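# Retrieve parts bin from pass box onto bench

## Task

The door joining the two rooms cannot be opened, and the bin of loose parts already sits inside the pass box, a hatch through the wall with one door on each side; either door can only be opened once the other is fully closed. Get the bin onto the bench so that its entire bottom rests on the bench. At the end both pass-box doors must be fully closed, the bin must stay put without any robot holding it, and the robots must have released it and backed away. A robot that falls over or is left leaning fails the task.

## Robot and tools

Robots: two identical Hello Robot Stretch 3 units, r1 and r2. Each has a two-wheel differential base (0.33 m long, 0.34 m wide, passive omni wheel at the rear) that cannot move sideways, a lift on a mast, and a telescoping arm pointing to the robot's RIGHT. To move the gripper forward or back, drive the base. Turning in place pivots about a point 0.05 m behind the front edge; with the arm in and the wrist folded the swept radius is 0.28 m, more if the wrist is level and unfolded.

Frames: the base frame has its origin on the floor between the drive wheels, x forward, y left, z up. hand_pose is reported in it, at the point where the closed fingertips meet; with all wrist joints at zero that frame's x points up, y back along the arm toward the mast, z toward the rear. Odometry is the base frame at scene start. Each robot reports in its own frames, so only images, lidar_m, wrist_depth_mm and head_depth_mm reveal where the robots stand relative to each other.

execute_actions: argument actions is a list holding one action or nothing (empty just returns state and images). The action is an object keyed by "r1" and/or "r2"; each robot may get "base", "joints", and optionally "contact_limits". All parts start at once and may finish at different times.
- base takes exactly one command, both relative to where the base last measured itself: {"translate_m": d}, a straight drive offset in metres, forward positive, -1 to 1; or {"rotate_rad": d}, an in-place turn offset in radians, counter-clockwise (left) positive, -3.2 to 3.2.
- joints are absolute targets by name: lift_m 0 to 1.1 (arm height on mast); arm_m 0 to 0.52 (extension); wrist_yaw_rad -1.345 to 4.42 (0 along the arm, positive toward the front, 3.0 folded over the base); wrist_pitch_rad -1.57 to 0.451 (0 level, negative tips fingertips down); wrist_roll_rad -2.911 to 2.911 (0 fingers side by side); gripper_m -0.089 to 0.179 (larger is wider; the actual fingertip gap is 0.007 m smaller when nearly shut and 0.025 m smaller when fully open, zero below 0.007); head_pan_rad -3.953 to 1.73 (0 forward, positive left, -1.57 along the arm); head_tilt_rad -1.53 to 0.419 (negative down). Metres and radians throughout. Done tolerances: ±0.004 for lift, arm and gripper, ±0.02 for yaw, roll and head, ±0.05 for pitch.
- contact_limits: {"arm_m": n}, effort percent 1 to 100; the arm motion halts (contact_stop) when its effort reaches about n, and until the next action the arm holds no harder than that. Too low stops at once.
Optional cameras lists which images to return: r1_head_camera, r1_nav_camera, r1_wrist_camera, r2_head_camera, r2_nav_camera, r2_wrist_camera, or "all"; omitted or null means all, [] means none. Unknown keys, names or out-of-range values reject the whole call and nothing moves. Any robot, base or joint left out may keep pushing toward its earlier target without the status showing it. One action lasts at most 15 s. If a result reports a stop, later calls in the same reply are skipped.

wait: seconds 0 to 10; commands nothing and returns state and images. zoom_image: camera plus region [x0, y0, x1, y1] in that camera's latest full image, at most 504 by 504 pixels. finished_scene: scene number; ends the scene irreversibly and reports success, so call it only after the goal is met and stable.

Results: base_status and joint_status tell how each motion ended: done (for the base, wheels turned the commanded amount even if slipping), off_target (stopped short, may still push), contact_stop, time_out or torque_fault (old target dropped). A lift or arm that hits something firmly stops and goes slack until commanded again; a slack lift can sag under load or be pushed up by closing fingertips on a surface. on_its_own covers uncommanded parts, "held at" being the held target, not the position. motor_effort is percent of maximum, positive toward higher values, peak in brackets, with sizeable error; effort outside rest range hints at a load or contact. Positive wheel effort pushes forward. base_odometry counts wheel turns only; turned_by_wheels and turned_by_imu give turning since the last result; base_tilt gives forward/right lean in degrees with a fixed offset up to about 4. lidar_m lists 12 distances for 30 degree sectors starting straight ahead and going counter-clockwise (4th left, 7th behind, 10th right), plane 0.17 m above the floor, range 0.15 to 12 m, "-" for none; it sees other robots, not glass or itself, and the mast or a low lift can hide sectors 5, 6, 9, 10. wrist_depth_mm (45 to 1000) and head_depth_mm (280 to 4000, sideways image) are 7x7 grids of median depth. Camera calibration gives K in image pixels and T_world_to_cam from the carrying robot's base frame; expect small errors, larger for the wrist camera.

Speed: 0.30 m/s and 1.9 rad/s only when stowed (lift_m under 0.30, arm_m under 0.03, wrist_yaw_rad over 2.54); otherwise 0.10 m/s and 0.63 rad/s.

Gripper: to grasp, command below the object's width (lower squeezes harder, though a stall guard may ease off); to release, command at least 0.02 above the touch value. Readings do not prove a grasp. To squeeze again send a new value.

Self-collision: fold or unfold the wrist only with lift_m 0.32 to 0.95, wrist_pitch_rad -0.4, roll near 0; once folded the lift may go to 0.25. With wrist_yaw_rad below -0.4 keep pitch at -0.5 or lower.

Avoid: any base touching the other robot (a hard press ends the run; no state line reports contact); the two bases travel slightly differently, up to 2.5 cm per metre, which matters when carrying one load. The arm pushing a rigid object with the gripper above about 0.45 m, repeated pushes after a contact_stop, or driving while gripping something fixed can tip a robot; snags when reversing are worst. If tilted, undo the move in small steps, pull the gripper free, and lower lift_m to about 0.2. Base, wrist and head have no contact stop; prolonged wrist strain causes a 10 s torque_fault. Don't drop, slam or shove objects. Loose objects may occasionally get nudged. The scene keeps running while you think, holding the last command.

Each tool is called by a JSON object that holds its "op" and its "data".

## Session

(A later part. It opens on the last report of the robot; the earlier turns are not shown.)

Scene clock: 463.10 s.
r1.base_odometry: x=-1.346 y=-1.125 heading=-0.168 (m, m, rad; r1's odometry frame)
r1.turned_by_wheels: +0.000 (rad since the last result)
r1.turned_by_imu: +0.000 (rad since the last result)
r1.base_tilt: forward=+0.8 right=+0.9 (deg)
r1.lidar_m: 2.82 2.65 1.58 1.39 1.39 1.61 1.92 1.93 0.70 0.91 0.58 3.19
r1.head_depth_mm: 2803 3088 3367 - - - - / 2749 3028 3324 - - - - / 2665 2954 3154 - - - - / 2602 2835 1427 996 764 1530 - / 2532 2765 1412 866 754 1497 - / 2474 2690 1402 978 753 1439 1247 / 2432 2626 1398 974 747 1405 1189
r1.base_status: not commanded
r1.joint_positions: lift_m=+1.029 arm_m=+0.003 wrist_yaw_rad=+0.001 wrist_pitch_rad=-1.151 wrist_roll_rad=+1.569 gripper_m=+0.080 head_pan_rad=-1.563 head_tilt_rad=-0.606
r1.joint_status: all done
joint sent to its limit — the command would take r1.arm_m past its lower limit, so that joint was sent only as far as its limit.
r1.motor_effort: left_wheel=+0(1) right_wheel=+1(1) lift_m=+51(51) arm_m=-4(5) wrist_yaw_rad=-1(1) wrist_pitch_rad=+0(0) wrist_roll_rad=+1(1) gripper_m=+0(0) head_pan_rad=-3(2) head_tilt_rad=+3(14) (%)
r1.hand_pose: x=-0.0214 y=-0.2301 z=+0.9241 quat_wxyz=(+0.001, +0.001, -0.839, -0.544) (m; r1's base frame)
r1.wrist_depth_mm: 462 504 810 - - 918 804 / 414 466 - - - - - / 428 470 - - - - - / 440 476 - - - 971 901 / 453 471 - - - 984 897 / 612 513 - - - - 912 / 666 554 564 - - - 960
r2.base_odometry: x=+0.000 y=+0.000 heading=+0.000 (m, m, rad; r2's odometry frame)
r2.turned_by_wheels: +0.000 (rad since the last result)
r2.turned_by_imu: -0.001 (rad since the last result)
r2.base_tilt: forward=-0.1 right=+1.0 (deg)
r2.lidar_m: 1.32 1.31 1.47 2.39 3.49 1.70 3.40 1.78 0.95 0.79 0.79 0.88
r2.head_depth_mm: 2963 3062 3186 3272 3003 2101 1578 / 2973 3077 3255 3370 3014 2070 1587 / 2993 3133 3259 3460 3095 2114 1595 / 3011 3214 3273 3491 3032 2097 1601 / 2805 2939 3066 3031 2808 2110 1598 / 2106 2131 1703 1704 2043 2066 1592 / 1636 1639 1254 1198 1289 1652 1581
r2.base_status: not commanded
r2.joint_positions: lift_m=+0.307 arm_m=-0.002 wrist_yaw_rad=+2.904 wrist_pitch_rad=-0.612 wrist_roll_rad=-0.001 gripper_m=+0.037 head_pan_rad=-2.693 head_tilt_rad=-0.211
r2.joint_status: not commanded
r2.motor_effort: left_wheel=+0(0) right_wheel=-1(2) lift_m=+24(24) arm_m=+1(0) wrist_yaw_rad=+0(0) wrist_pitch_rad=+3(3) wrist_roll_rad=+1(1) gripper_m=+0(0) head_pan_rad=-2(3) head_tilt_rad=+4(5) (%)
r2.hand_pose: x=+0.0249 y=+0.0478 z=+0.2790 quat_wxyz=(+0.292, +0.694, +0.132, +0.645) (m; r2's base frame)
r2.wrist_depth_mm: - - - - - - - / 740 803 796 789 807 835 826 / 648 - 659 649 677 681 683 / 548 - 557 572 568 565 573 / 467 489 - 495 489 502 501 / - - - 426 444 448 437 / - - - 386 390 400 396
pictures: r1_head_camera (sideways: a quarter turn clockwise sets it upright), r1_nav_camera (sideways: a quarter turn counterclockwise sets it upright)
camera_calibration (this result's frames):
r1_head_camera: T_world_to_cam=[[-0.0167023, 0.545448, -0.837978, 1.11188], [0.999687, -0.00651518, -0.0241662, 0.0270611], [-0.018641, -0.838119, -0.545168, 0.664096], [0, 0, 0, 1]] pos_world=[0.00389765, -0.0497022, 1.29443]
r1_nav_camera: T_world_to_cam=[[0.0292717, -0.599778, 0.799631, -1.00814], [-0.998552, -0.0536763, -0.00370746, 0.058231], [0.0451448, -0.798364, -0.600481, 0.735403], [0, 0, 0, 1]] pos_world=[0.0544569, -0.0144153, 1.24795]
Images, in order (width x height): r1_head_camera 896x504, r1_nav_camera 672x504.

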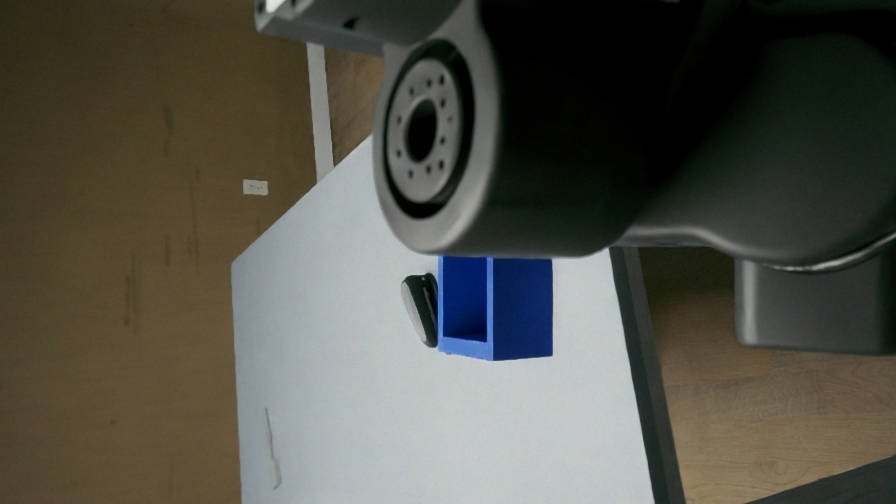

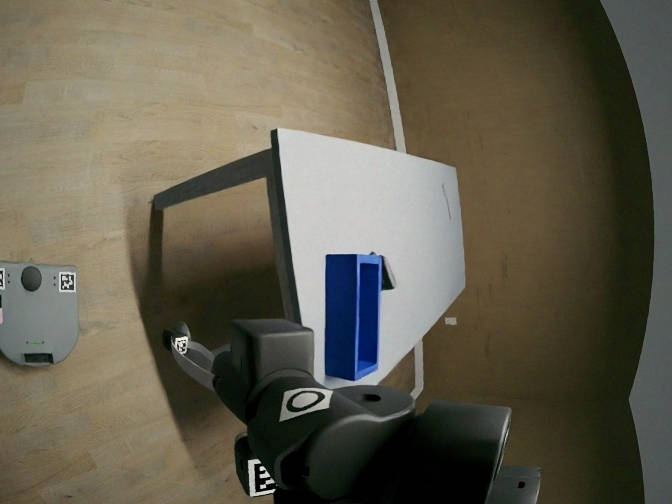

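{"op": "execute_actions", "data": {"actions": [{"r1":{"base":{"rotate_rad":0.24},"joints":{"gripper_m":0.0,"head_pan_rad":0.3,"head_tilt_rad":-0.4}}}], "cameras": []}}

{"op": "execute_actions", "data": {"actions": [{"r1":{"base":{"translate_m":0.95},"joints":{"lift_m":0.69,"wrist_pitch_rad":-0.6}}}], "cameras": ["r1_nav_camera"]}}

Scene clock: 479.40 s.
r1.base_odometry: x=-1.346 y=-1.125 heading=+0.072 (m, m, rad; r1's odometry frame)
r1.turned_by_wheels: +0.240 (rad since the last result)
r1.turned_by_imu: +0.242 (rad since the last result)
r1.base_tilt: forward=+0.8 right=+0.9 (deg)
r1.lidar_m: 2.82 1.95 1.44 1.39 1.44 1.96 1.92 2.00 0.70 0.61 0.58 2.93
r1.head_depth_mm: 2351 2497 2655 2882 2413 1808 1445 / 2422 2555 2780 2955 2411 1795 1443 / 2476 2636 2824 3014 2391 1805 1442 / 2563 2729 2919 3118 2404 1786 1437 / 2616 2789 3028 3167 2383 1779 1434 / 2645 2804 2945 3050 2393 1804 1426 / 2235 2335 2411 2521 2373 1777 1425
r1.base_status: done
r1.joint_positions: lift_m=+1.029 arm_m=+0.003 wrist_yaw_rad=+0.001 wrist_pitch_rad=-1.151 wrist_roll_rad=+1.569 gripper_m=+0.000 head_pan_rad=+0.293 head_tilt_rad=-0.409
r1.joint_status: all done
r1.motor_effort: left_wheel=-2(6) right_wheel=+3(5) lift_m=+52(51) arm_m=-4(4) wrist_yaw_rad=-2(1) wrist_pitch_rad=+0(0) wrist_roll_rad=+1(1) gripper_m=-3(82) head_pan_rad=+2(32) head_tilt_rad=+3(12) (%)
r1.hand_pose: x=-0.0214 y=-0.2301 z=+0.9241 quat_wxyz=(+0.001, +0.001, -0.839, -0.544) (m; r1's base frame)
r1.wrist_depth_mm: 386 426 - - - 914 801 / 408 435 - - - - - / 424 457 - - - - - / 558 467 - - - 960 861 / 587 486 804 - - - 916 / 646 511 605 - - - 927 / - - - - - - 944
r2.base_odometry: x=+0.000 y=+0.000 heading=+0.000 (m, m, rad; r2's odometry frame)
r2.turned_by_wheels: +0.000 (rad since the last result)
r2.turned_by_imu: -0.001 (rad since the last result)
r2.base_tilt: forward=-0.2 right=+1.0 (deg)
r2.lidar_m: 1.32 1.31 1.47 2.39 3.49 1.71 3.40 1.78 0.95 0.79 0.79 0.89
r2.head_depth_mm: 2945 3100 3148 3327 2985 2077 1587 / 2989 3078 3224 3391 3031 2066 1592 / 2985 3195 3298 3414 3081 2082 1599 / 3057 3184 3361 3418 3102 2087 1604 / 2788 2947 3048 3047 2855 2114 1617 / 2106 2128 1714 1714 2043 2013 1607 / 1624 1652 1267 1205 1282 1644 1563
r2.base_status: not commanded
r2.joint_positions: lift_m=+0.307 arm_m=-0.002 wrist_yaw_rad=+2.904 wrist_pitch_rad=-0.612 wrist_roll_rad=-0.001 gripper_m=+0.037 head_pan_rad=-2.693 head_tilt_rad=-0.211
r2.joint_status: not commanded
r2.motor_effort: left_wheel=+0(0) right_wheel=-1(1) lift_m=+24(24) arm_m=+1(1) wrist_yaw_rad=+0(0) wrist_pitch_rad=+4(4) wrist_roll_rad=+0(1) gripper_m=+0(0) head_pan_rad=-2(2) head_tilt_rad=+4(4) (%)
r2.hand_pose: x=+0.0249 y=+0.0478 z=+0.2790 quat_wxyz=(+0.292, +0.694, +0.132, +0.645) (m; r2's base frame)
r2.wrist_depth_mm: - - - - - - - / 740 794 787 806 816 838 840 / 642 - 644 664 677 676 695 / 548 - 556 572 564 573 578 / 472 490 - 494 497 505 507 / - - - 427 436 443 449 / - - - 395 389 397 400
pictures: none
No camera images: the call's "cameras" was empty. Leave "cameras" out to get every camera's image.

Scene clock: 490.37 s.
r1.base_odometry: x=-0.398 y=-1.057 heading=+0.072 (m, m, rad; r1's odometry frame)
r1.turned_by_wheels: +0.000 (rad since the last result)
r1.turned_by_imu: +0.001 (rad since the last result)
r1.base_tilt: forward=+0.8 right=+0.9 (deg)
r1.lidar_m: 1.88 1.94 1.43 1.38 1.44 1.98 2.87 0.92 1.96 2.92 2.65 1.95
r1.head_depth_mm: 1539 1647 1746 1873 2016 1801 1437 / 1582 1682 1795 1926 2073 1803 1443 / 1627 1735 1852 1995 2124 1803 1439 / 1671 1790 1912 2058 2205 1793 1437 / 1715 1847 1995 2126 2261 1788 1431 / 1751 1890 2042 2211 2305 1788 1432 / 1813 1943 2115 2269 2361 1793 1428
r1.base_status: done
r1.joint_positions: lift_m=+0.691 arm_m=+0.003 wrist_yaw_rad=+0.001 wrist_pitch_rad=-0.616 wrist_roll_rad=+1.569 gripper_m=+0.000 head_pan_rad=+0.293 head_tilt_rad=-0.408
r1.joint_status: all done
r1.motor_effort: left_wheel=-2(3) right_wheel=+3(7) lift_m=+15(44) arm_m=-4(4) wrist_yaw_rad=-2(0) wrist_pitch_rad=+5(4) wrist_roll_rad=+0(1) gripper_m=-3(2) head_pan_rad=+3(3) head_tilt_rad=+2(2) (%)
r1.hand_pose: x=-0.0212 y=-0.3429 z=+0.6615 quat_wxyz=(+0.001, +0.001, -0.953, -0.303) (m; r1's base frame)
r1.wrist_depth_mm: - - - - 905 695 576 / - - - - 929 713 582 / - - - - 948 731 592 / - - - - 967 747 603 / - - - - 982 762 617 / - - - - 945 781 625 / - - - - - 794 636
r2.base_odometry: x=+0.000 y=+0.000 heading=+0.000 (m, m, rad; r2's odometry frame)
r2.turned_by_wheels: +0.000 (rad since the last result)
r2.turned_by_imu: -0.003 (rad since the last result)
r2.base_tilt: forward=-0.1 right=+1.1 (deg)
r2.lidar_m: 1.31 1.31 1.47 2.39 3.48 1.70 3.40 1.78 0.95 0.79 0.79 0.89
r2.head_depth_mm: 2967 3073 3203 3287 2985 2072 1591 / 2994 3080 3247 3422 2983 2034 1580 / 3047 3158 3293 3449 3031 2075 1590 / 3043 3221 3332 3507 3134 2084 1593 / 2775 2996 3067 3033 2808 2126 1604 / 2112 2119 1692 1718 2030 2024 1604 / 1639 1633 1267 1208 1286 1665 1564
r2.base_status: not commanded
r2.joint_positions: lift_m=+0.307 arm_m=-0.002 wrist_yaw_rad=+2.904 wrist_pitch_rad=-0.612 wrist_roll_rad=-0.001 gripper_m=+0.037 head_pan_rad=-2.693 head_tilt_rad=-0.211
r2.joint_status: not commanded
r2.motor_effort: left_wheel=+0(0) right_wheel=+0(0) lift_m=+24(24) arm_m=+1(1) wrist_yaw_rad=+0(0) wrist_pitch_rad=+4(3) wrist_roll_rad=+0(0) gripper_m=-1(1) head_pan_rad=-2(2) head_tilt_rad=+4(4) (%)
r2.hand_pose: x=+0.0249 y=+0.0478 z=+0.2790 quat_wxyz=(+0.292, +0.694, +0.132, +0.645) (m; r2's base frame)
r2.wrist_depth_mm: - - - - - - - / 743 799 770 797 812 824 840 / 634 - 649 640 674 692 675 / 545 - 554 559 575 577 585 / 479 499 - 490 488 499 499 / - - - 421 434 449 447 / - - - 391 387 396 394
pictures: r1_nav_camera (sideways: a quarter turn counterclockwise sets it upright)
camera_calibration (this result's frames):
r1_nav_camera: T_world_to_cam=[[0.40604, 0.148214, 0.901756, -1.14361], [0.332304, -0.943157, 0.00539028, 0.0382683], [0.851296, 0.297468, -0.432212, 0.511551], [0, 0, 0, 1]] pos_world=[0.0161545, 0.0534226, 1.25215]
Images, in order (width x height): r1_nav_camera 672x504.

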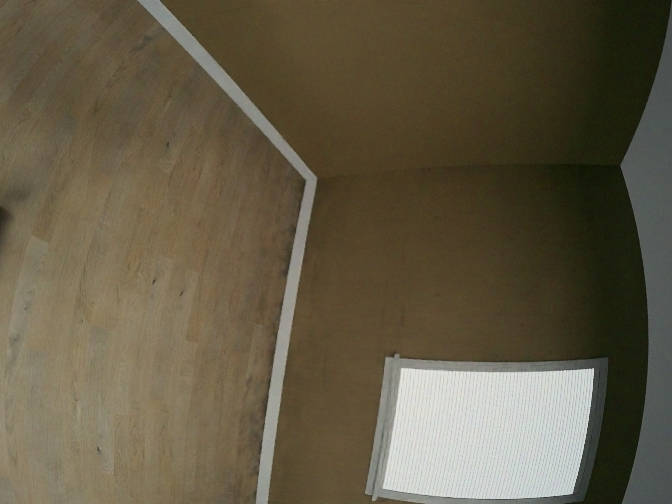

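{"op": "execute_actions", "data": {"actions": [{"r1":{"base":{"rotate_rad":3.11},"joints":{"wrist_roll_rad":0.0,"wrist_pitch_rad":0.0,"head_pan_rad":-0.7,"head_tilt_rad":-0.4}}}], "cameras": ["r1_nav_camera","r1_head_camera"]}}

Scene clock: 501.13 s.
r1.base_odometry: x=-0.398 y=-1.057 heading=-3.102 (m, m, rad; r1's odometry frame)
r1.turned_by_wheels: +3.110 (rad since the last result)
r1.turned_by_imu: +3.146 (rad since the last result)
r1.base_tilt: forward=+0.8 right=+0.9 (deg)
r1.lidar_m: 2.87 0.92 1.90 2.92 2.74 1.96 1.88 1.94 1.44 1.38 1.42 1.90
r1.head_depth_mm: 1323 1339 1119 1216 1631 1687 1435 / 1438 1457 1923 1537 1769 1803 1439 / 1578 902 1699 1778 1123 1812 1436 / 1726 834 854 919 1008 1800 1433 / 1902 2043 2210 2375 2280 1796 1431 / 2153 2317 2541 2782 2390 1787 1433 / 2488 2736 2977 3101 2383 1780 1427
r1.base_status: done
r1.joint_positions: lift_m=+0.691 arm_m=+0.003 wrist_yaw_rad=+0.001 wrist_pitch_rad=-0.022 wrist_roll_rad=+0.006 gripper_m=+0.000 head_pan_rad=-0.693 head_tilt_rad=-0.408
r1.joint_status: all done
r1.motor_effort: left_wheel=-2(7) right_wheel=+4(5) lift_m=+15(15) arm_m=-4(4) wrist_yaw_rad=+0(0) wrist_pitch_rad=+6(8) wrist_roll_rad=-4(7) gripper_m=-2(3) head_pan_rad=-3(30) head_tilt_rad=+3(2) (%)
r1.hand_pose: x=-0.0212 y=-0.4035 z=+0.7996 quat_wxyz=(+0.705, +0.008, -0.709, -0.008) (m; r1's base frame)
r1.wrist_depth_mm: 825 - - - - - - / 867 - - - - - - / 811 - - - - - - / 854 - - - - - - / - - - - - - - / - - - - - - - / - - - - - - -
r2.base_odometry: x=+0.000 y=+0.000 heading=+0.000 (m, m, rad; r2's odometry frame)
r2.turned_by_wheels: +0.000 (rad since the last result)
r2.turned_by_imu: -0.002 (rad since the last result)
r2.base_tilt: forward=-0.1 right=+1.0 (deg)
r2.lidar_m: 1.32 1.31 1.46 2.39 3.49 1.71 3.41 1.78 0.95 0.79 0.79 0.88
r2.head_depth_mm: 2955 3067 3231 3383 2991 2078 1579 / 2996 3061 3300 3374 3036 2065 1582 / 3092 3200 3310 3433 3030 2094 1588 / 3064 3201 3366 3508 3051 2090 1598 / 2780 3026 3065 3035 2857 2102 1605 / 2122 2137 1685 1709 2038 2037 1604 / 1644 1637 1260 1205 1299 1661 1554
r2.base_status: not commanded
r2.joint_positions: lift_m=+0.307 arm_m=-0.002 wrist_yaw_rad=+2.904 wrist_pitch_rad=-0.612 wrist_roll_rad=-0.001 gripper_m=+0.037 head_pan_rad=-2.693 head_tilt_rad=-0.211
r2.joint_status: not commanded
r2.motor_effort: left_wheel=+0(1) right_wheel=+0(1) lift_m=+24(24) arm_m=+1(1) wrist_yaw_rad=+0(0) wrist_pitch_rad=+3(3) wrist_roll_rad=+0(0) gripper_m=+0(0) head_pan_rad=-2(3) head_tilt_rad=+5(4) (%)
r2.hand_pose: x=+0.0249 y=+0.0478 z=+0.2790 quat_wxyz=(+0.292, +0.694, +0.132, +0.645) (m; r2's base frame)
r2.wrist_depth_mm: - - - - - - - / 749 793 775 822 806 860 836 / 632 - 662 662 667 674 682 / 547 - 552 562 577 567 587 / 481 492 - 492 489 502 510 / - - - 425 439 445 449 / - - - 388 386 392 399
pictures: r1_head_camera (sideways: a quarter turn clockwise sets it upright), r1_nav_camera (sideways: a quarter turn counterclockwise sets it upright)
camera_calibration (this result's frames):
r1_head_camera: T_world_to_cam=[[-0.293134, 0.227088, -0.928711, 1.23191], [0.65286, 0.75719, -0.0209175, 0.0249531], [0.69846, -0.61245, -0.370215, 0.432069], [0, 0, 0, 1]] pos_world=[0.0430411, -0.0340265, 1.30457]
r1_nav_camera: T_world_to_cam=[[0.347745, -0.256632, 0.901783, -1.14329], [-0.602806, -0.797869, 0.00539321, 0.0439686], [0.718121, -0.545476, -0.432154, 0.512288], [0, 0, 0, 1]] pos_world=[0.0561932, 0.0211164, 1.25215]
Images, in order (width x height): r1_head_camera 896x504, r1_nav_camera 672x504.

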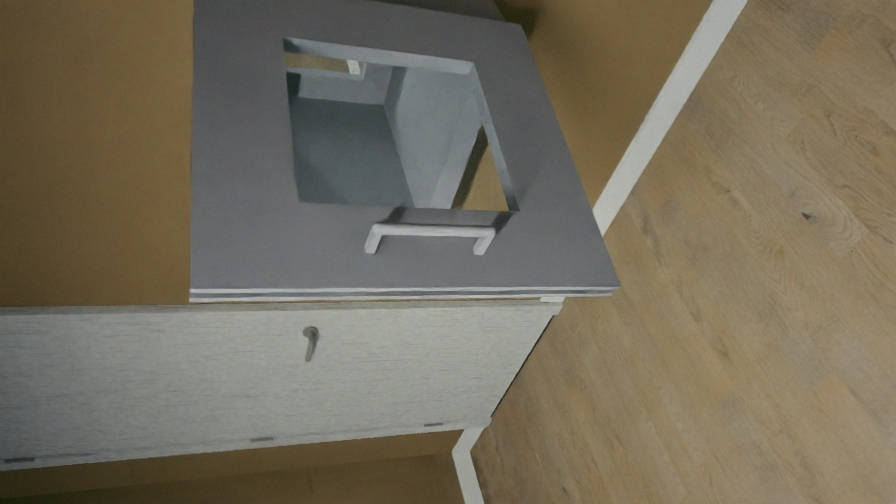

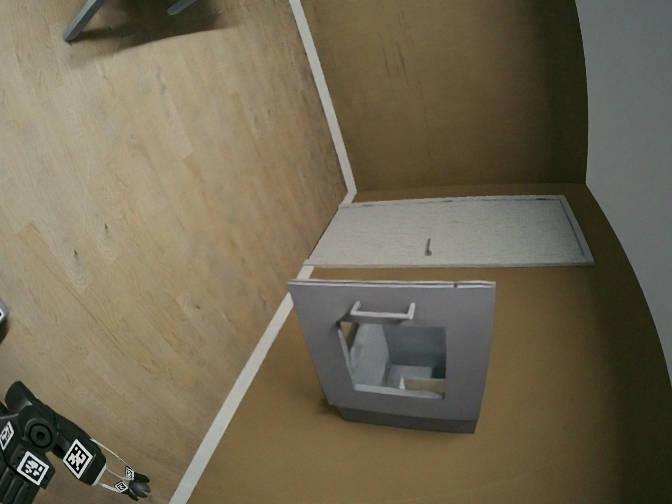

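{"op": "execute_actions", "data": {"actions": [{"r1":{"base":{"translate_m":0.3},"joints":{"arm_m":0.42}}}], "cameras": []}}

{"op": "execute_actions", "data": {"actions": [{"r1":{"base":{"translate_m":0.35}}}], "cameras": ["r1_nav_camera"]}}

Scene clock: 514.40 s.
r1.base_odometry: x=-0.698 y=-1.069 heading=-3.102 (m, m, rad; r1's odometry frame)
r1.turned_by_wheels: +0.000 (rad since the last result)
r1.turned_by_imu: -0.001 (rad since the last result)
r1.base_tilt: forward=+0.8 right=+0.9 (deg)
r1.lidar_m: 2.57 1.21 0.71 2.04 2.99 2.27 2.18 2.01 1.43 1.37 1.41 1.89
r1.head_depth_mm: 1313 1329 640 701 800 1642 1438 / 1426 1427 641 681 730 802 1443 / 1564 1655 1759 1879 2000 1800 1439 / 1702 1814 1935 2080 2220 1803 1439 / 1909 2030 2193 2375 2407 1784 1431 / 2127 2315 2531 2810 2375 1777 1425 / 2397 2521 2712 2860 2376 1786 1422
r1.base_status: done
r1.joint_positions: lift_m=+0.691 arm_m=+0.420 wrist_yaw_rad=+0.000 wrist_pitch_rad=-0.021 wrist_roll_rad=+0.006 gripper_m=+0.000 head_pan_rad=-0.693 head_tilt_rad=-0.408
r1.joint_status: all done
r1.motor_effort: left_wheel=-1(4) right_wheel=+3(7) lift_m=+15(15) arm_m=+3(4) wrist_yaw_rad=+0(1) wrist_pitch_rad=+6(7) wrist_roll_rad=-3(4) gripper_m=-3(3) head_pan_rad=-2(2) head_tilt_rad=+4(2) (%)
r1.hand_pose: x=-0.0213 y=-0.8204 z=+0.7999 quat_wxyz=(+0.705, +0.008, -0.709, -0.008) (m; r1's base frame)
r1.wrist_depth_mm: 405 641 675 660 679 673 667 / 403 637 689 706 700 698 712 / 405 622 712 722 726 724 729 / 403 624 746 749 745 760 762 / 405 776 779 771 774 780 785 / 789 803 797 - 834 818 831 / 832 834 850 858 850 859 865
r2.base_odometry: x=+0.000 y=+0.000 heading=+0.000 (m, m, rad; r2's odometry frame)
r2.turned_by_wheels: +0.000 (rad since the last result)
r2.turned_by_imu: -0.002 (rad since the last result)
r2.base_tilt: forward=+0.0 right=+1.0 (deg)
r2.lidar_m: 1.31 1.31 1.47 2.39 3.49 1.70 3.41 1.79 0.95 0.79 0.79 0.89
r2.head_depth_mm: 2990 3069 3226 3341 2985 2088 1584 / 2971 3093 3238 3373 3032 2097 1580 / 3001 3155 3318 3465 3059 2094 1588 / 3046 3148 3333 3496 3115 2096 1603 / 2773 2964 2989 3069 2810 2114 1592 / 2124 2123 1705 1705 2028 2020 1607 / 1619 1634 1262 1202 1284 1656 1561
r2.base_status: not commanded
r2.joint_positions: lift_m=+0.307 arm_m=-0.002 wrist_yaw_rad=+2.904 wrist_pitch_rad=-0.612 wrist_roll_rad=-0.001 gripper_m=+0.037 head_pan_rad=-2.693 head_tilt_rad=-0.211
r2.joint_status: not commanded
r2.motor_effort: left_wheel=+0(0) right_wheel=+0(2) lift_m=+24(24) arm_m=+1(1) wrist_yaw_rad=+0(1) wrist_pitch_rad=+3(4) wrist_roll_rad=+0(0) gripper_m=-1(1) head_pan_rad=-2(2) head_tilt_rad=+5(5) (%)
r2.hand_pose: x=+0.0249 y=+0.0478 z=+0.2790 quat_wxyz=(+0.292, +0.694, +0.132, +0.645) (m; r2's base frame)
r2.wrist_depth_mm: - - - - - - - / 749 792 783 799 816 832 841 / 638 - 645 656 663 696 698 / 546 - 557 559 567 573 574 / 478 492 - 490 499 495 508 / - - - 426 439 443 441 / - - - 386 394 400 398
pictures: none
No camera images: the call's "cameras" was empty. Leave "cameras" out to get every camera's image.

Scene clock: 519.30 s.
r1.base_odometry: x=-1.048 y=-1.083 heading=-3.102 (m, m, rad; r1's odometry frame)
r1.turned_by_wheels: +0.000 (rad since the last result)
r1.turned_by_imu: -0.001 (rad since the last result)
r1.base_tilt: forward=+0.8 right=+0.9 (deg)
r1.lidar_m: 2.22 0.92 1.00 0.59 3.02 2.64 2.52 2.00 1.42 1.36 1.40 1.85
r1.head_depth_mm: 1304 1371 1437 1520 1611 1676 1443 / 1414 1493 1574 1670 1781 1791 1439 / 1529 1613 1720 1842 1963 1812 1431 / 1677 1807 1916 2062 2199 1809 1431 / 1876 2010 2172 2359 2401 1801 1430 / 2153 2300 2476 2667 2406 1787 1430 / 2104 2208 2329 2455 2385 1792 1433
r1.base_status: done
r1.joint_positions: lift_m=+0.691 arm_m=+0.420 wrist_yaw_rad=-0.002 wrist_pitch_rad=-0.021 wrist_roll_rad=+0.006 gripper_m=+0.000 head_pan_rad=-0.693 head_tilt_rad=-0.408
r1.joint_status: not commanded
r1.motor_effort: left_wheel=-2(7) right_wheel=+3(8) lift_m=+14(15) arm_m=+3(3) wrist_yaw_rad=+3(10) wrist_pitch_rad=+6(6) wrist_roll_rad=-4(3) gripper_m=-3(3) head_pan_rad=-3(3) head_tilt_rad=+3(2) (%)
r1.hand_pose: x=-0.0220 y=-0.8204 z=+0.7999 quat_wxyz=(+0.705, +0.007, -0.709, -0.009) (m; r1's base frame)
r1.wrist_depth_mm: 697 960 - 452 668 671 682 / 690 - - 474 691 694 689 / 693 992 - 491 729 731 706 / 579 549 164 312 740 739 746 / 524 99 121 235 787 784 787 / - 79 111 - 814 799 821 / - 75 133 836 831 859 861
r2.base_odometry: x=+0.000 y=+0.000 heading=+0.000 (m, m, rad; r2's odometry frame)
r2.turned_by_wheels: +0.000 (rad since the last result)
r2.turned_by_imu: -0.001 (rad since the last result)
r2.base_tilt: forward=-0.1 right=+1.0 (deg)
r2.lidar_m: 1.32 1.31 1.47 2.40 3.49 1.71 3.38 1.78 0.95 0.79 0.79 0.89
r2.head_depth_mm: 2922 3060 3161 3351 3015 2075 1585 / 3010 3102 3283 3345 3007 2085 1596 / 3039 3101 3342 3453 3103 2102 1608 / 3019 3185 3349 3452 3042 2097 1593 / 2773 2991 3004 3050 2778 2091 1611 / 2109 2145 1700 1719 2022 2019 1604 / 1646 1633 1267 1202 1288 1655 1553
r2.base_status: not commanded
r2.joint_positions: lift_m=+0.307 arm_m=-0.002 wrist_yaw_rad=+2.904 wrist_pitch_rad=-0.612 wrist_roll_rad=-0.001 gripper_m=+0.037 head_pan_rad=-2.693 head_tilt_rad=-0.211
r2.joint_status: not commanded
r2.motor_effort: left_wheel=+0(0) right_wheel=-1(1) lift_m=+24(24) arm_m=+0(0) wrist_yaw_rad=+0(1) wrist_pitch_rad=+3(3) wrist_roll_rad=+0(1) gripper_m=+0(0) head_pan_rad=-2(2) head_tilt_rad=+4(5) (%)
r2.hand_pose: x=+0.0249 y=+0.0478 z=+0.2790 quat_wxyz=(+0.292, +0.694, +0.132, +0.645) (m; r2's base frame)
r2.wrist_depth_mm: - - - - - - - / 743 778 790 821 832 822 845 / 634 - 648 662 667 665 705 / 542 - 557 559 568 575 576 / 478 493 - 485 494 494 509 / - - - 428 431 443 440 / - - - 391 395 388 394
pictures: r1_nav_camera (sideways: a quarter turn counterclockwise sets it upright)
camera_calibration (this result's frames):
r1_nav_camera: T_world_to_cam=[[0.347716, -0.256618, 0.901798, -1.14331], [-0.60282, -0.797859, 0.00539481, 0.0439666], [0.718124, -0.545498, -0.432123, 0.512248], [0, 0, 0, 1]] pos_world=[0.0561948, 0.0211145, 1.25215]
Images, in order (width x height): r1_nav_camera 672x504.

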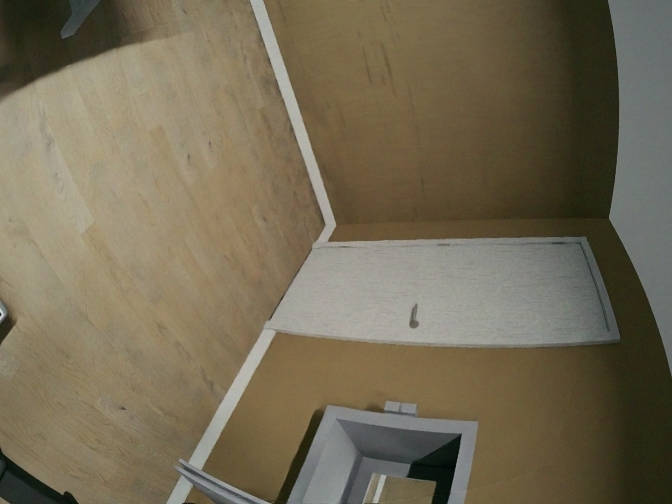

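Continue pushing.

{"op": "execute_actions", "data": {"actions": [{"r1":{"base":{"translate_m":0.2},"joints":{"head_pan_rad":-1.4,"head_tilt_rad":-0.55}}}], "cameras": ["r1_nav_camera"]}}

Scene clock: 524.67 s.
r1.base_odometry: x=-1.248 y=-1.091 heading=-3.102 (m, m, rad; r1's odometry frame)
r1.turned_by_wheels: +0.000 (rad since the last result)
r1.turned_by_imu: -0.001 (rad since the last result)
r1.base_tilt: forward=+0.8 right=+0.9 (deg)
r1.lidar_m: 2.03 2.09 0.79 0.59 3.01 2.85 2.72 1.99 1.42 1.36 1.40 1.84
r1.head_depth_mm: 1077 904 1037 1422 1608 - - / 1084 779 1556 1073 - 1557 1308 / 1096 685 1630 970 1695 1579 1302 / 1106 617 681 750 860 1571 1299 / 1122 1072 1240 1315 1740 1575 1302 / 1156 1232 1401 1568 1772 1562 1296 / 1187 1292 1425 1596 1771 1553 1293
r1.base_status: done
r1.joint_positions: lift_m=+0.691 arm_m=+0.420 wrist_yaw_rad=-0.002 wrist_pitch_rad=-0.021 wrist_roll_rad=+0.006 gripper_m=+0.000 head_pan_rad=-1.393 head_tilt_rad=-0.543
r1.joint_status: all done
r1.motor_effort: left_wheel=-2(5) right_wheel=+3(14) lift_m=+14(14) arm_m=+3(3) wrist_yaw_rad=+1(20) wrist_pitch_rad=+6(6) wrist_roll_rad=-4(3) gripper_m=-2(4) head_pan_rad=-2(25) head_tilt_rad=-3(9) (%)
r1.hand_pose: x=-0.0219 y=-0.8204 z=+0.7999 quat_wxyz=(+0.705, +0.007, -0.709, -0.009) (m; r1's base frame)
r1.wrist_depth_mm: 477 661 - - 508 655 657 / 482 661 - - 514 689 686 / 100 659 - - 381 721 729 / 101 542 165 208 309 747 752 / 103 119 148 187 328 783 783 / 104 119 146 - 789 807 817 / 105 121 162 217 841 851 836
r2.base_odometry: x=+0.000 y=+0.000 heading=+0.000 (m, m, rad; r2's odometry frame)
r2.turned_by_wheels: +0.000 (rad since the last result)
r2.turned_by_imu: -0.001 (rad since the last result)
r2.base_tilt: forward=-0.1 right=+1.1 (deg)
r2.lidar_m: 1.32 1.31 1.47 2.38 3.49 1.70 3.39 1.79 0.95 0.79 0.79 0.89
r2.head_depth_mm: 2939 3079 3216 3413 2982 2075 1583 / 3008 3128 3282 3399 3045 2072 1583 / 3002 3159 3343 3392 3024 2089 1593 / 3098 3252 3375 3555 3095 2101 1593 / 2763 3009 3052 3023 2813 2085 1599 / 2139 2142 1719 1710 2042 2038 1602 / 1650 1635 1254 1205 1289 1654 1576
r2.base_status: not commanded
r2.joint_positions: lift_m=+0.307 arm_m=-0.002 wrist_yaw_rad=+2.904 wrist_pitch_rad=-0.612 wrist_roll_rad=-0.001 gripper_m=+0.037 head_pan_rad=-2.693 head_tilt_rad=-0.211
r2.joint_status: not commanded
r2.motor_effort: left_wheel=+0(0) right_wheel=+0(0) lift_m=+24(24) arm_m=+1(1) wrist_yaw_rad=+0(0) wrist_pitch_rad=+3(3) wrist_roll_rad=+1(1) gripper_m=-1(0) head_pan_rad=-2(2) head_tilt_rad=+5(5) (%)
r2.hand_pose: x=+0.0249 y=+0.0478 z=+0.2790 quat_wxyz=(+0.292, +0.694, +0.132, +0.645) (m; r2's base frame)
r2.wrist_depth_mm: - - - - - - - / 737 793 791 826 809 838 815 / 646 - 661 669 679 681 684 / 551 - 560 566 552 578 578 / 485 498 - 492 496 505 505 / - - - 422 438 436 449 / - - - 388 395 393 400
pictures: r1_nav_camera (sideways: a quarter turn counterclockwise sets it upright)
camera_calibration (this result's frames):
r1_nav_camera: T_world_to_cam=[[0.121415, -0.535564, 0.835721, -1.05575], [-0.974979, -0.222296, -0.000810348, 0.0543156], [0.186212, -0.814712, -0.549154, 0.667767], [0, 0, 0, 1]] pos_world=[0.0567945, -0.00931171, 1.24907]
Images, in order (width x height): r1_nav_camera 672x504.

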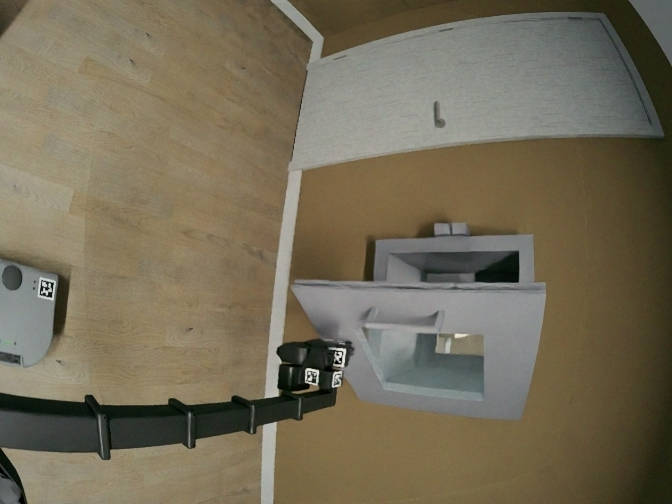

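{"op": "execute_actions", "data": {"actions": [{"r1":{"base":{"translate_m":0.12},"joints":{"arm_m":0.51}}}], "cameras": ["r1_nav_camera"]}}

Scene clock: 529.80 s.
r1.base_odometry: x=-1.368 y=-1.096 heading=-3.102 (m, m, rad; r1's odometry frame)
r1.turned_by_wheels: +0.000 (rad since the last result)
r1.turned_by_imu: -0.001 (rad since the last result)
r1.base_tilt: forward=+0.8 right=+1.0 (deg)
r1.lidar_m: 1.90 1.96 0.72 1.43 0.62 2.98 2.84 1.98 1.42 1.35 1.39 1.83
r1.head_depth_mm: 1075 885 1445 1126 1599 - - / 1079 845 1649 1092 - 1592 1309 / 1092 810 1628 1017 1721 1581 1303 / 1105 777 841 951 1712 1578 1303 / 1136 1214 1176 1529 1741 1562 1295 / 1165 1277 1406 1559 1768 1563 1299 / 1183 1293 1432 1590 1769 1560 1291
r1.base_status: done
r1.joint_positions: lift_m=+0.691 arm_m=+0.510 wrist_yaw_rad=-0.002 wrist_pitch_rad=-0.021 wrist_roll_rad=+0.006 gripper_m=+0.000 head_pan_rad=-1.393 head_tilt_rad=-0.543
r1.joint_status: all done
r1.motor_effort: left_wheel=-1(4) right_wheel=+2(10) lift_m=+14(14) arm_m=+3(5) wrist_yaw_rad=+1(9) wrist_pitch_rad=+7(6) wrist_roll_rad=-3(3) gripper_m=-2(3) head_pan_rad=-3(3) head_tilt_rad=-4(3) (%)
r1.hand_pose: x=-0.0219 y=-0.9104 z=+0.7999 quat_wxyz=(+0.705, +0.007, -0.709, -0.008) (m; r1's base frame)
r1.wrist_depth_mm: 128 434 893 - 884 457 313 / 131 430 922 - 915 463 331 / 134 427 874 973 834 322 349 / 136 150 179 201 232 287 374 / 139 154 176 196 245 303 653 / 143 157 176 - 267 704 699 / 147 162 192 219 719 729 724
r2.base_odometry: x=+0.000 y=+0.000 heading=+0.000 (m, m, rad; r2's odometry frame)
r2.turned_by_wheels: +0.000 (rad since the last result)
r2.turned_by_imu: -0.001 (rad since the last result)
r2.base_tilt: forward=-0.2 right=+1.0 (deg)
r2.lidar_m: 1.32 1.31 1.47 2.39 3.49 1.70 3.40 1.78 0.95 0.79 0.79 0.88
r2.head_depth_mm: 2956 3031 3195 3334 2990 2063 1582 / 2965 3091 3186 3443 3008 2100 1594 / 3060 3142 3265 3436 3087 2089 1601 / 3032 3261 3412 3579 3090 2095 1597 / 2810 2967 3000 3061 2787 2108 1598 / 2100 2147 1707 1705 2024 2032 1606 / 1640 1629 1267 1205 1296 1640 1560
r2.base_status: not commanded
r2.joint_positions: lift_m=+0.307 arm_m=-0.002 wrist_yaw_rad=+2.904 wrist_pitch_rad=-0.612 wrist_roll_rad=-0.001 gripper_m=+0.037 head_pan_rad=-2.693 head_tilt_rad=-0.211
r2.joint_status: not commanded
r2.motor_effort: left_wheel=+0(0) right_wheel=-1(2) lift_m=+24(24) arm_m=+2(1) wrist_yaw_rad=+0(0) wrist_pitch_rad=+3(3) wrist_roll_rad=+1(0) gripper_m=+0(0) head_pan_rad=-2(3) head_tilt_rad=+4(5) (%)
r2.hand_pose: x=+0.0249 y=+0.0478 z=+0.2790 quat_wxyz=(+0.292, +0.694, +0.132, +0.645) (m; r2's base frame)
r2.wrist_depth_mm: - - - - - - - / 726 777 806 789 794 831 844 / 638 - 655 648 664 684 691 / 540 - 562 561 567 585 584 / 470 488 - 483 502 499 512 / - - - 421 439 438 445 / - - - 392 396 390 395
pictures: r1_nav_camera (sideways: a quarter turn counterclockwise sets it upright)
camera_calibration (this result's frames):
r1_nav_camera: T_world_to_cam=[[0.121414, -0.535715, 0.835624, -1.05563], [-0.97499, -0.222247, -0.000818508, 0.0543263], [0.186153, -0.814626, -0.549301, 0.667959], [0, 0, 0, 1]] pos_world=[0.0567924, -0.00930509, 1.24906]
Images, in order (width x height): r1_nav_camera 672x504.

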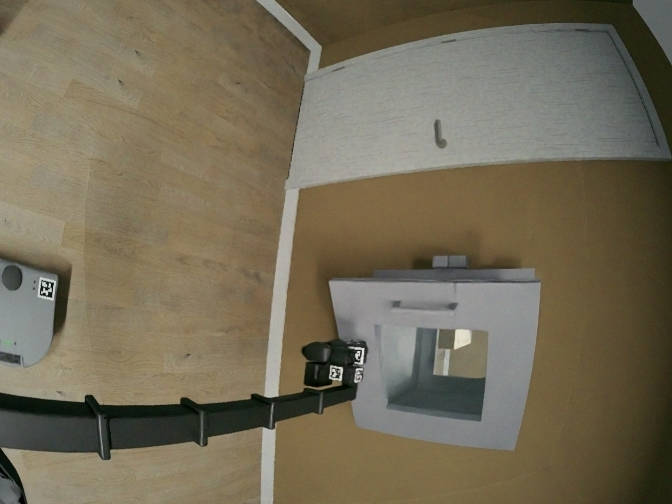

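{"op": "execute_actions", "data": {"actions": [{"r1":{"joints":{"arm_m":0.0}}}], "cameras": []}}

{"op": "execute_actions", "data": {"actions": [{"r1":{"base":{"rotate_rad":-0.6}}}], "cameras": []}}

{"op": "execute_actions", "data": {"actions": [{"r1":{"base":{"translate_m":0.45}}}], "cameras": []}}

{"op": "execute_actions", "data": {"actions": [{"r1":{"base":{"rotate_rad":0.6}}}], "cameras": []}}

{"op": "execute_actions", "data": {"actions": [{"r1":{"base":{"translate_m":-0.2}}}], "cameras": ["r1_nav_camera","r1_head_camera"]}}

Scene clock: 541.97 s.
r1.base_odometry: x=-1.368 y=-1.096 heading=-3.102 (m, m, rad; r1's odometry frame)
r1.turned_by_wheels: +0.000 (rad since the last result)
r1.turned_by_imu: +0.000 (rad since the last result)
r1.base_tilt: forward=+0.8 right=+0.9 (deg)
r1.lidar_m: 1.91 1.96 0.72 1.43 0.62 2.96 2.83 1.98 1.42 1.35 1.39 1.84
r1.head_depth_mm: 1076 885 1447 1128 1640 1583 1310 / 1076 847 1653 1098 1652 1585 1311 / 1093 810 1623 1033 1673 1581 1271 / 1103 777 843 951 1709 1570 1299 / 1138 1217 1173 1528 1733 1567 1296 / 1166 1277 1412 1564 1768 1562 1294 / 1185 1295 1427 1586 1766 1557 1295
r1.base_status: not commanded
r1.joint_positions: lift_m=+0.691 arm_m=+0.003 wrist_yaw_rad=+0.000 wrist_pitch_rad=-0.021 wrist_roll_rad=+0.005 gripper_m=+0.000 head_pan_rad=-1.393 head_tilt_rad=-0.543
r1.joint_status: all done
joint sent to its limit — the command would take r1.arm_m past its lower limit, so that joint was sent only as far as its limit.
r1.motor_effort: left_wheel=-2(1) right_wheel=+2(2) lift_m=+15(15) arm_m=-4(4) wrist_yaw_rad=+1(1) wrist_pitch_rad=+6(7) wrist_roll_rad=-3(4) gripper_m=-2(2) head_pan_rad=-2(3) head_tilt_rad=-2(3) (%)
r1.hand_pose: x=-0.0216 y=-0.4035 z=+0.7999 quat_wxyz=(+0.705, +0.008, -0.709, -0.008) (m; r1's base frame)
r1.wrist_depth_mm: - - 573 - 826 - - / - - 613 - - - - / - - 625 733 821 - - / - - 657 762 - - - / - - - - - - - / - - - - - - - / - - - - - - -
r2.base_odometry: x=+0.000 y=+0.000 heading=+0.000 (m, m, rad; r2's odometry frame)
r2.turned_by_wheels: +0.000 (rad since the last result)
r2.turned_by_imu: -0.002 (rad since the last result)
r2.base_tilt: forward=-0.2 right=+1.1 (deg)
r2.lidar_m: 1.32 1.31 1.47 2.39 3.49 1.71 3.41 1.78 0.95 0.79 0.79 0.88
r2.head_depth_mm: 2960 3116 3148 3291 2987 2091 1577 / 2987 3123 3210 3367 2961 2052 1577 / 3043 3087 3286 3472 3078 2103 1593 / 3004 3233 3345 3507 3068 2098 1611 / 2796 2937 3024 3026 2768 2099 1598 / 2110 2140 1702 1694 2039 2026 1609 / 1624 1637 1260 1199 1279 1657 1556
r2.base_status: not commanded
r2.joint_positions: lift_m=+0.307 arm_m=-0.002 wrist_yaw_rad=+2.904 wrist_pitch_rad=-0.612 wrist_roll_rad=-0.001 gripper_m=+0.037 head_pan_rad=-2.693 head_tilt_rad=-0.211
r2.joint_status: not commanded
r2.motor_effort: left_wheel=+0(0) right_wheel=-1(2) lift_m=+24(24) arm_m=+1(0) wrist_yaw_rad=+0(0) wrist_pitch_rad=+4(4) wrist_roll_rad=+0(0) gripper_m=+0(0) head_pan_rad=-2(2) head_tilt_rad=+5(4) (%)
r2.hand_pose: x=+0.0249 y=+0.0478 z=+0.2790 quat_wxyz=(+0.292, +0.694, +0.132, +0.645) (m; r2's base frame)
r2.wrist_depth_mm: - - - - - - - / 726 800 771 797 808 814 818 / 633 - 658 659 668 672 678 / 539 - 555 576 558 584 568 / 481 482 - 495 490 498 504 / - - - 433 439 442 447 / - - - 385 389 396 395
pictures: none
No camera images: the call's "cameras" was empty. Leave "cameras" out to get every camera's image.

Scene clock: 543.87 s.
r1.base_odometry: x=-1.368 y=-1.096 heading=+2.581 (m, m, rad; r1's odometry frame)
r1.turned_by_wheels: -0.600 (rad since the last result)
r1.turned_by_imu: -0.606 (rad since the last result)
r1.base_tilt: forward=+0.9 right=+0.9 (deg)
r1.lidar_m: 1.72 1.90 1.94 0.72 1.15 0.62 3.02 2.84 2.16 1.45 1.35 1.37
r1.head_depth_mm: 1512 1680 1909 2154 2007 1588 1305 / 1430 1586 1770 1984 2005 1589 1310 / 1358 1487 1662 1850 1969 1580 1276 / 1290 1411 1547 1741 1870 1574 1305 / 1226 1332 1455 1616 1769 1580 1298 / 1131 1002 1098 1208 1694 1565 1296 / 1079 1303 1562 1062 1580 1552 1296
r1.base_status: done
r1.joint_positions: lift_m=+0.691 arm_m=+0.003 wrist_yaw_rad=+0.000 wrist_pitch_rad=-0.021 wrist_roll_rad=+0.005 gripper_m=+0.000 head_pan_rad=-1.393 head_tilt_rad=-0.543
r1.joint_status: not commanded
r1.motor_effort: left_wheel=+4(8) right_wheel=-3(3) lift_m=+15(15) arm_m=-4(4) wrist_yaw_rad=-1(1) wrist_pitch_rad=+7(6) wrist_roll_rad=-3(3) gripper_m=-3(3) head_pan_rad=-2(2) head_tilt_rad=-2(2) (%)
r1.hand_pose: x=-0.0216 y=-0.4035 z=+0.7999 quat_wxyz=(+0.705, +0.008, -0.709, -0.008) (m; r1's base frame)
r1.wrist_depth_mm: - 801 - - - - - / - 856 - - - - - / - 787 - - - - - / 624 843 - - - - - / 973 - - - - - - / 994 - - - - - - / - - - - - - -
r2.base_odometry: x=+0.000 y=+0.000 heading=+0.000 (m, m, rad; r2's odometry frame)
r2.turned_by_wheels: +0.000 (rad since the last result)
r2.turned_by_imu: +0.000 (rad since the last result)
r2.base_tilt: forward=-0.2 right=+1.1 (deg)
r2.lidar_m: 1.32 1.31 1.47 2.39 3.48 1.70 3.40 1.78 0.95 0.79 0.79 0.88
r2.head_depth_mm: 2941 3011 3135 3317 2990 2061 1582 / 3000 3099 3220 3368 3046 2072 1579 / 3020 3119 3303 3421 3036 2096 1605 / 3033 3184 3368 3550 3059 2102 1592 / 2845 2938 3079 3029 2839 2107 1609 / 2108 2150 1701 1712 2016 2042 1609 / 1636 1631 1257 1207 1279 1649 1577
r2.base_status: not commanded
r2.joint_positions: lift_m=+0.307 arm_m=-0.002 wrist_yaw_rad=+2.904 wrist_pitch_rad=-0.612 wrist_roll_rad=-0.001 gripper_m=+0.037 head_pan_rad=-2.693 head_tilt_rad=-0.211
r2.joint_status: not commanded
r2.motor_effort: left_wheel=+0(0) right_wheel=+0(1) lift_m=+24(24) arm_m=+0(1) wrist_yaw_rad=+0(0) wrist_pitch_rad=+4(3) wrist_roll_rad=+1(1) gripper_m=+0(1) head_pan_rad=-2(2) head_tilt_rad=+5(4) (%)
r2.hand_pose: x=+0.0249 y=+0.0478 z=+0.2790 quat_wxyz=(+0.292, +0.694, +0.132, +0.645) (m; r2's base frame)
r2.wrist_depth_mm: - - - - - - - / 739 798 786 809 822 837 829 / 626 - 642 668 666 676 674 / 547 - 564 568 571 571 575 / 481 494 - 493 490 498 502 / - - - 424 434 440 440 / - - - 393 392 396 395
pictures: none
No camera images: the call's "cameras" was empty. Leave "cameras" out to get every camera's image.

Scene clock: 549.83 s.
r1.base_odometry: x=-1.749 y=-0.857 heading=+2.581 (m, m, rad; r1's odometry frame)
r1.turned_by_wheels: +0.000 (rad since the last result)
r1.turned_by_imu: +0.000 (rad since the last result)
r1.base_tilt: forward=+0.8 right=+0.9 (deg)
r1.lidar_m: 1.39 1.54 1.57 1.99 3.20 1.02 3.45 3.18 1.73 1.17 1.09 1.11
r1.head_depth_mm: 1205 1342 1506 1727 1919 1585 1308 / 1088 927 1050 1583 1802 1582 1306 / 1031 759 1207 1060 1681 1573 1271 / 984 631 1317 764 907 1570 1302 / 936 551 605 668 762 1517 1296 / 897 - 1490 1121 1345 1483 1300 / 856 778 832 951 1266 1413 1289
r1.base_status: done
r1.joint_positions: lift_m=+0.691 arm_m=+0.003 wrist_yaw_rad=+0.000 wrist_pitch_rad=-0.021 wrist_roll_rad=+0.005 gripper_m=+0.000 head_pan_rad=-1.393 head_tilt_rad=-0.543
r1.joint_status: not commanded
r1.motor_effort: left_wheel=+3(9) right_wheel=-1(3) lift_m=+14(15) arm_m=-4(4) wrist_yaw_rad=+0(0) wrist_pitch_rad=+6(6) wrist_roll_rad=-3(3) gripper_m=-3(2) head_pan_rad=-3(2) head_tilt_rad=-3(3) (%)
r1.hand_pose: x=-0.0216 y=-0.4035 z=+0.7999 quat_wxyz=(+0.705, +0.008, -0.709, -0.008) (m; r1's base frame)
r1.wrist_depth_mm: 516 343 - 893 - - - / 546 361 - 935 - - - / 673 371 457 824 - - - / 707 388 470 854 - - - / 741 803 938 - - - - / 762 856 - - - - - / 778 892 - - - - -
r2.base_odometry: x=+0.000 y=+0.000 heading=+0.000 (m, m, rad; r2's odometry frame)
r2.turned_by_wheels: +0.000 (rad since the last result)
r2.turned_by_imu: -0.002 (rad since the last result)
r2.base_tilt: forward=-0.2 right=+1.0 (deg)
r2.lidar_m: 1.32 1.31 1.47 2.39 3.49 1.71 3.41 1.78 0.95 0.79 0.79 0.89
r2.head_depth_mm: 2947 3071 3162 3319 2988 2056 1589 / 3008 3115 3196 3404 3015 2076 1585 / 2993 3169 3335 3471 3092 2091 1587 / 3030 3231 3359 3483 3034 2105 1603 / 2811 2978 3028 3048 2780 2104 1588 / 2109 2152 1703 1708 2029 2015 1608 / 1640 1645 1256 1199 1285 1656 1548
r2.base_status: not commanded
r2.joint_positions: lift_m=+0.307 arm_m=-0.002 wrist_yaw_rad=+2.904 wrist_pitch_rad=-0.612 wrist_roll_rad=-0.001 gripper_m=+0.037 head_pan_rad=-2.693 head_tilt_rad=-0.211
r2.joint_status: not commanded
r2.motor_effort: left_wheel=+0(0) right_wheel=-1(1) lift_m=+24(24) arm_m=+1(1) wrist_yaw_rad=+0(1) wrist_pitch_rad=+3(3) wrist_roll_rad=+0(0) gripper_m=+0(0) head_pan_rad=-3(2) head_tilt_rad=+4(5) (%)
r2.hand_pose: x=+0.0249 y=+0.0478 z=+0.2790 quat_wxyz=(+0.292, +0.694, +0.132, +0.645) (m; r2's base frame)
r2.wrist_depth_mm: - - - - - - - / 732 792 786 812 806 819 849 / 633 - 653 653 668 679 687 / 553 - 563 562 576 575 586 / 483 500 - 478 491 502 487 / - - - 426 443 444 451 / - - - 388 391 392 394
pictures: none
No camera images: the call's "cameras" was empty. Leave "cameras" out to get every camera's image.

Scene clock: 551.73 s.
r1.base_odometry: x=-1.749 y=-0.857 heading=-3.102 (m, m, rad; r1's odometry frame)
r1.turned_by_wheels: +0.600 (rad since the last result)
r1.turned_by_imu: +0.606 (rad since the last result)
r1.base_tilt: forward=+0.8 right=+0.9 (deg)
r1.lidar_m: 1.54 1.59 2.13 0.86 2.34 3.33 3.18 1.59 1.14 1.09 1.12 1.47
r1.head_depth_mm: 861 777 865 1089 1293 1459 1314 / 892 962 1022 1057 1320 1479 1305 / 903 986 1083 1198 1346 1486 1272 / 914 994 1095 1210 1363 1496 1302 / 924 1007 1110 1235 1385 1526 1301 / 930 1008 1112 1236 1389 1522 1293 / 921 1010 1109 1242 1410 1517 1294
r1.base_status: done
r1.joint_positions: lift_m=+0.691 arm_m=+0.003 wrist_yaw_rad=+0.000 wrist_pitch_rad=-0.021 wrist_roll_rad=+0.005 gripper_m=+0.000 head_pan_rad=-1.393 head_tilt_rad=-0.543
r1.joint_status: not commanded
r1.motor_effort: left_wheel=-2(6) right_wheel=+3(7) lift_m=+15(15) arm_m=-4(3) wrist_yaw_rad=+1(0) wrist_pitch_rad=+6(6) wrist_roll_rad=-3(3) gripper_m=-2(3) head_pan_rad=-2(3) head_tilt_rad=-2(2) (%)
r1.hand_pose: x=-0.0216 y=-0.4035 z=+0.7999 quat_wxyz=(+0.705, +0.008, -0.709, -0.008) (m; r1's base frame)
r1.wrist_depth_mm: 779 771 798 800 - 327 657 / 789 808 823 824 - 337 706 / 818 824 841 852 988 353 474 / 854 876 889 884 670 370 466 / 908 899 916 912 928 384 937 / 930 913 960 - 954 977 - / 964 990 - - - - -
r2.base_odometry: x=+0.000 y=+0.000 heading=+0.000 (m, m, rad; r2's odometry frame)
r2.turned_by_wheels: +0.000 (rad since the last result)
r2.turned_by_imu: +0.000 (rad since the last result)
r2.base_tilt: forward=+0.0 right=+0.9 (deg)
r2.lidar_m: 1.32 1.31 1.47 2.39 3.50 1.71 3.39 1.78 0.95 0.79 0.79 0.88
r2.head_depth_mm: 2925 3081 3179 3358 3024 2073 1584 / 3020 3128 3243 3339 3096 2071 1575 / 3011 3146 3340 3532 2967 2079 1600 / 3072 3197 3325 3502 3103 2080 1601 / 2796 2962 3007 2987 2838 2120 1607 / 2111 2139 1714 1713 2048 2035 1602 / 1643 1632 1260 1194 1292 1654 1550
r2.base_status: not commanded
r2.joint_positions: lift_m=+0.307 arm_m=-0.002 wrist_yaw_rad=+2.904 wrist_pitch_rad=-0.612 wrist_roll_rad=-0.001 gripper_m=+0.037 head_pan_rad=-2.693 head_tilt_rad=-0.211
r2.joint_status: not commanded
r2.motor_effort: left_wheel=+0(0) right_wheel=-2(1) lift_m=+24(24) arm_m=+1(1) wrist_yaw_rad=+0(0) wrist_pitch_rad=+3(4) wrist_roll_rad=+0(0) gripper_m=+0(0) head_pan_rad=-2(2) head_tilt_rad=+5(5) (%)
r2.hand_pose: x=+0.0249 y=+0.0478 z=+0.2790 quat_wxyz=(+0.292, +0.694, +0.132, +0.645) (m; r2's base frame)
r2.wrist_depth_mm: - - - - - - - / 725 787 799 809 804 817 842 / 653 - 640 667 653 674 677 / 549 - 548 577 562 583 588 / 478 495 - 495 503 501 507 / - - - 426 439 443 440 / - - - 389 389 402 400
pictures: none
No camera images: the call's "cameras" was empty. Leave "cameras" out to get every camera's image.

Scene clock: 555.20 s.
r1.base_odometry: x=-1.549 y=-0.849 heading=-3.102 (m, m, rad; r1's odometry frame)
r1.turned_by_wheels: +0.000 (rad since the last result)
r1.turned_by_imu: -0.001 (rad since the last result)
r1.base_tilt: forward=+0.8 right=+0.9 (deg)
r1.lidar_m: 1.74 1.80 0.89 0.88 3.29 3.12 2.99 1.60 1.15 1.09 1.13 1.48
r1.head_depth_mm: 861 530 603 1038 793 1458 1306 / 868 508 563 616 725 1480 1307 / 876 783 847 641 720 1486 1274 / 918 994 892 1206 1380 1510 1301 / 925 1011 1112 1238 1396 1524 1300 / 937 1027 1130 1256 1413 1535 1294 / 949 1039 1142 1268 1424 1535 1291
r1.base_status: done
r1.joint_positions: lift_m=+0.691 arm_m=+0.003 wrist_yaw_rad=+0.000 wrist_pitch_rad=-0.021 wrist_roll_rad=+0.005 gripper_m=+0.000 head_pan_rad=-1.393 head_tilt_rad=-0.543
r1.joint_status: not commanded
r1.motor_effort: left_wheel=-1(7) right_wheel=+3(3) lift_m=+14(15) arm_m=-4(4) wrist_yaw_rad=+1(0) wrist_pitch_rad=+6(6) wrist_roll_rad=-3(3) gripper_m=-3(2) head_pan_rad=-3(3) head_tilt_rad=-3(2) (%)
r1.hand_pose: x=-0.0216 y=-0.4035 z=+0.7999 quat_wxyz=(+0.705, +0.008, -0.709, -0.008) (m; r1's base frame)
r1.wrist_depth_mm: 779 796 603 330 - 778 568 / 803 819 825 336 - 784 605 / 831 852 858 358 430 544 841 / 865 902 883 370 424 526 896 / 878 908 939 388 947 952 943 / 920 950 974 - 972 984 983 / 977 996 - 990 - - -
r2.base_odometry: x=+0.000 y=+0.000 heading=+0.000 (m, m, rad; r2's odometry frame)
r2.turned_by_wheels: +0.000 (rad since the last result)
r2.turned_by_imu: -0.001 (rad since the last result)
r2.base_tilt: forward=-0.1 right=+1.2 (deg)
r2.lidar_m: 1.32 1.31 1.47 2.39 3.49 1.71 3.40 1.78 0.95 0.79 0.79 0.88
r2.head_depth_mm: 2980 3041 3122 3324 3021 2090 1583 / 2952 3103 3250 3387 3026 2081 1585 / 3053 3157 3326 3438 3005 2108 1586 / 3063 3226 3368 3474 3032 2112 1598 / 2802 2917 2980 3054 2775 2123 1593 / 2130 2142 1693 1693 2022 2013 1609 / 1650 1665 1258 1206 1292 1662 1573
r2.base_status: not commanded
r2.joint_positions: lift_m=+0.307 arm_m=-0.002 wrist_yaw_rad=+2.904 wrist_pitch_rad=-0.612 wrist_roll_rad=-0.001 gripper_m=+0.037 head_pan_rad=-2.693 head_tilt_rad=-0.211
r2.joint_status: not commanded
r2.motor_effort: left_wheel=+0(0) right_wheel=+0(1) lift_m=+24(24) arm_m=+1(1) wrist_yaw_rad=+0(0) wrist_pitch_rad=+3(3) wrist_roll_rad=+1(0) gripper_m=+0(0) head_pan_rad=-3(2) head_tilt_rad=+4(5) (%)
r2.hand_pose: x=+0.0249 y=+0.0478 z=+0.2790 quat_wxyz=(+0.292, +0.694, +0.132, +0.645) (m; r2's base frame)
r2.wrist_depth_mm: - - - - - - - / 740 788 783 797 806 823 862 / 641 - 656 669 683 689 704 / 547 - 566 565 567 584 582 / 478 483 - 485 494 502 494 / - - - 429 440 431 452 / - - - 390 390 395 402
pictures: r1_head_camera (sideways: a quarter turn clockwise sets it upright), r1_nav_camera (sideways: a quarter turn counterclockwise sets it upright)
camera_calibration (this result's frames):
r1_head_camera: T_world_to_cam=[[-0.0993777, 0.482172, -0.870422, 1.15469], [0.986615, 0.161403, -0.0232339, 0.025929], [0.129286, -0.86108, -0.491758, 0.593702], [0, 0, 0, 1]] pos_world=[0.0124107, -0.0497183, 1.29762]
r1_nav_camera: T_world_to_cam=[[0.121371, -0.535843, 0.835549, -1.05553], [-0.975016, -0.222131, -0.000824838, 0.0543347], [0.186044, -0.814574, -0.549415, 0.668109], [0, 0, 0, 1]] pos_world=[0.05679, -0.00930396, 1.24906]
Images, in order (width x height): r1_head_camera 896x504, r1_nav_camera 672x504.

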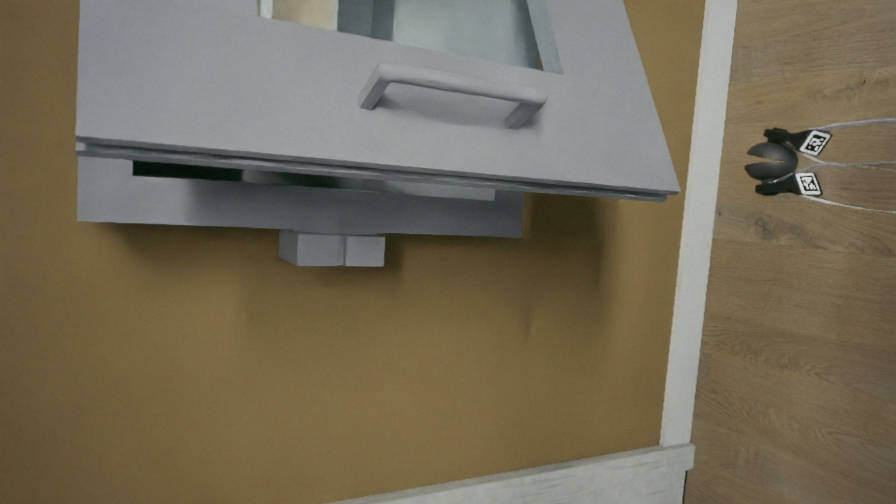

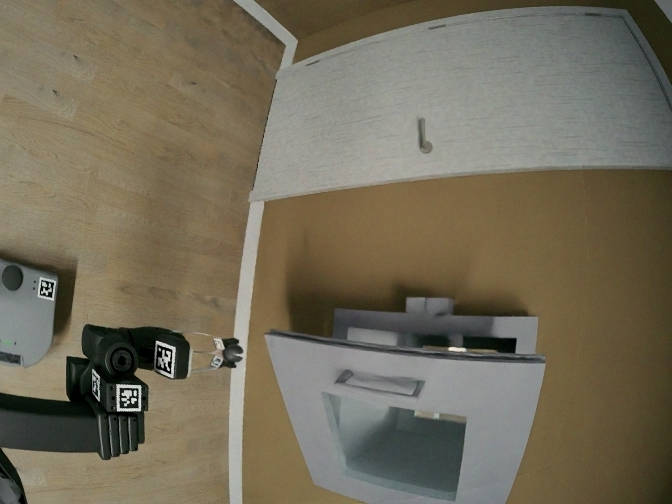

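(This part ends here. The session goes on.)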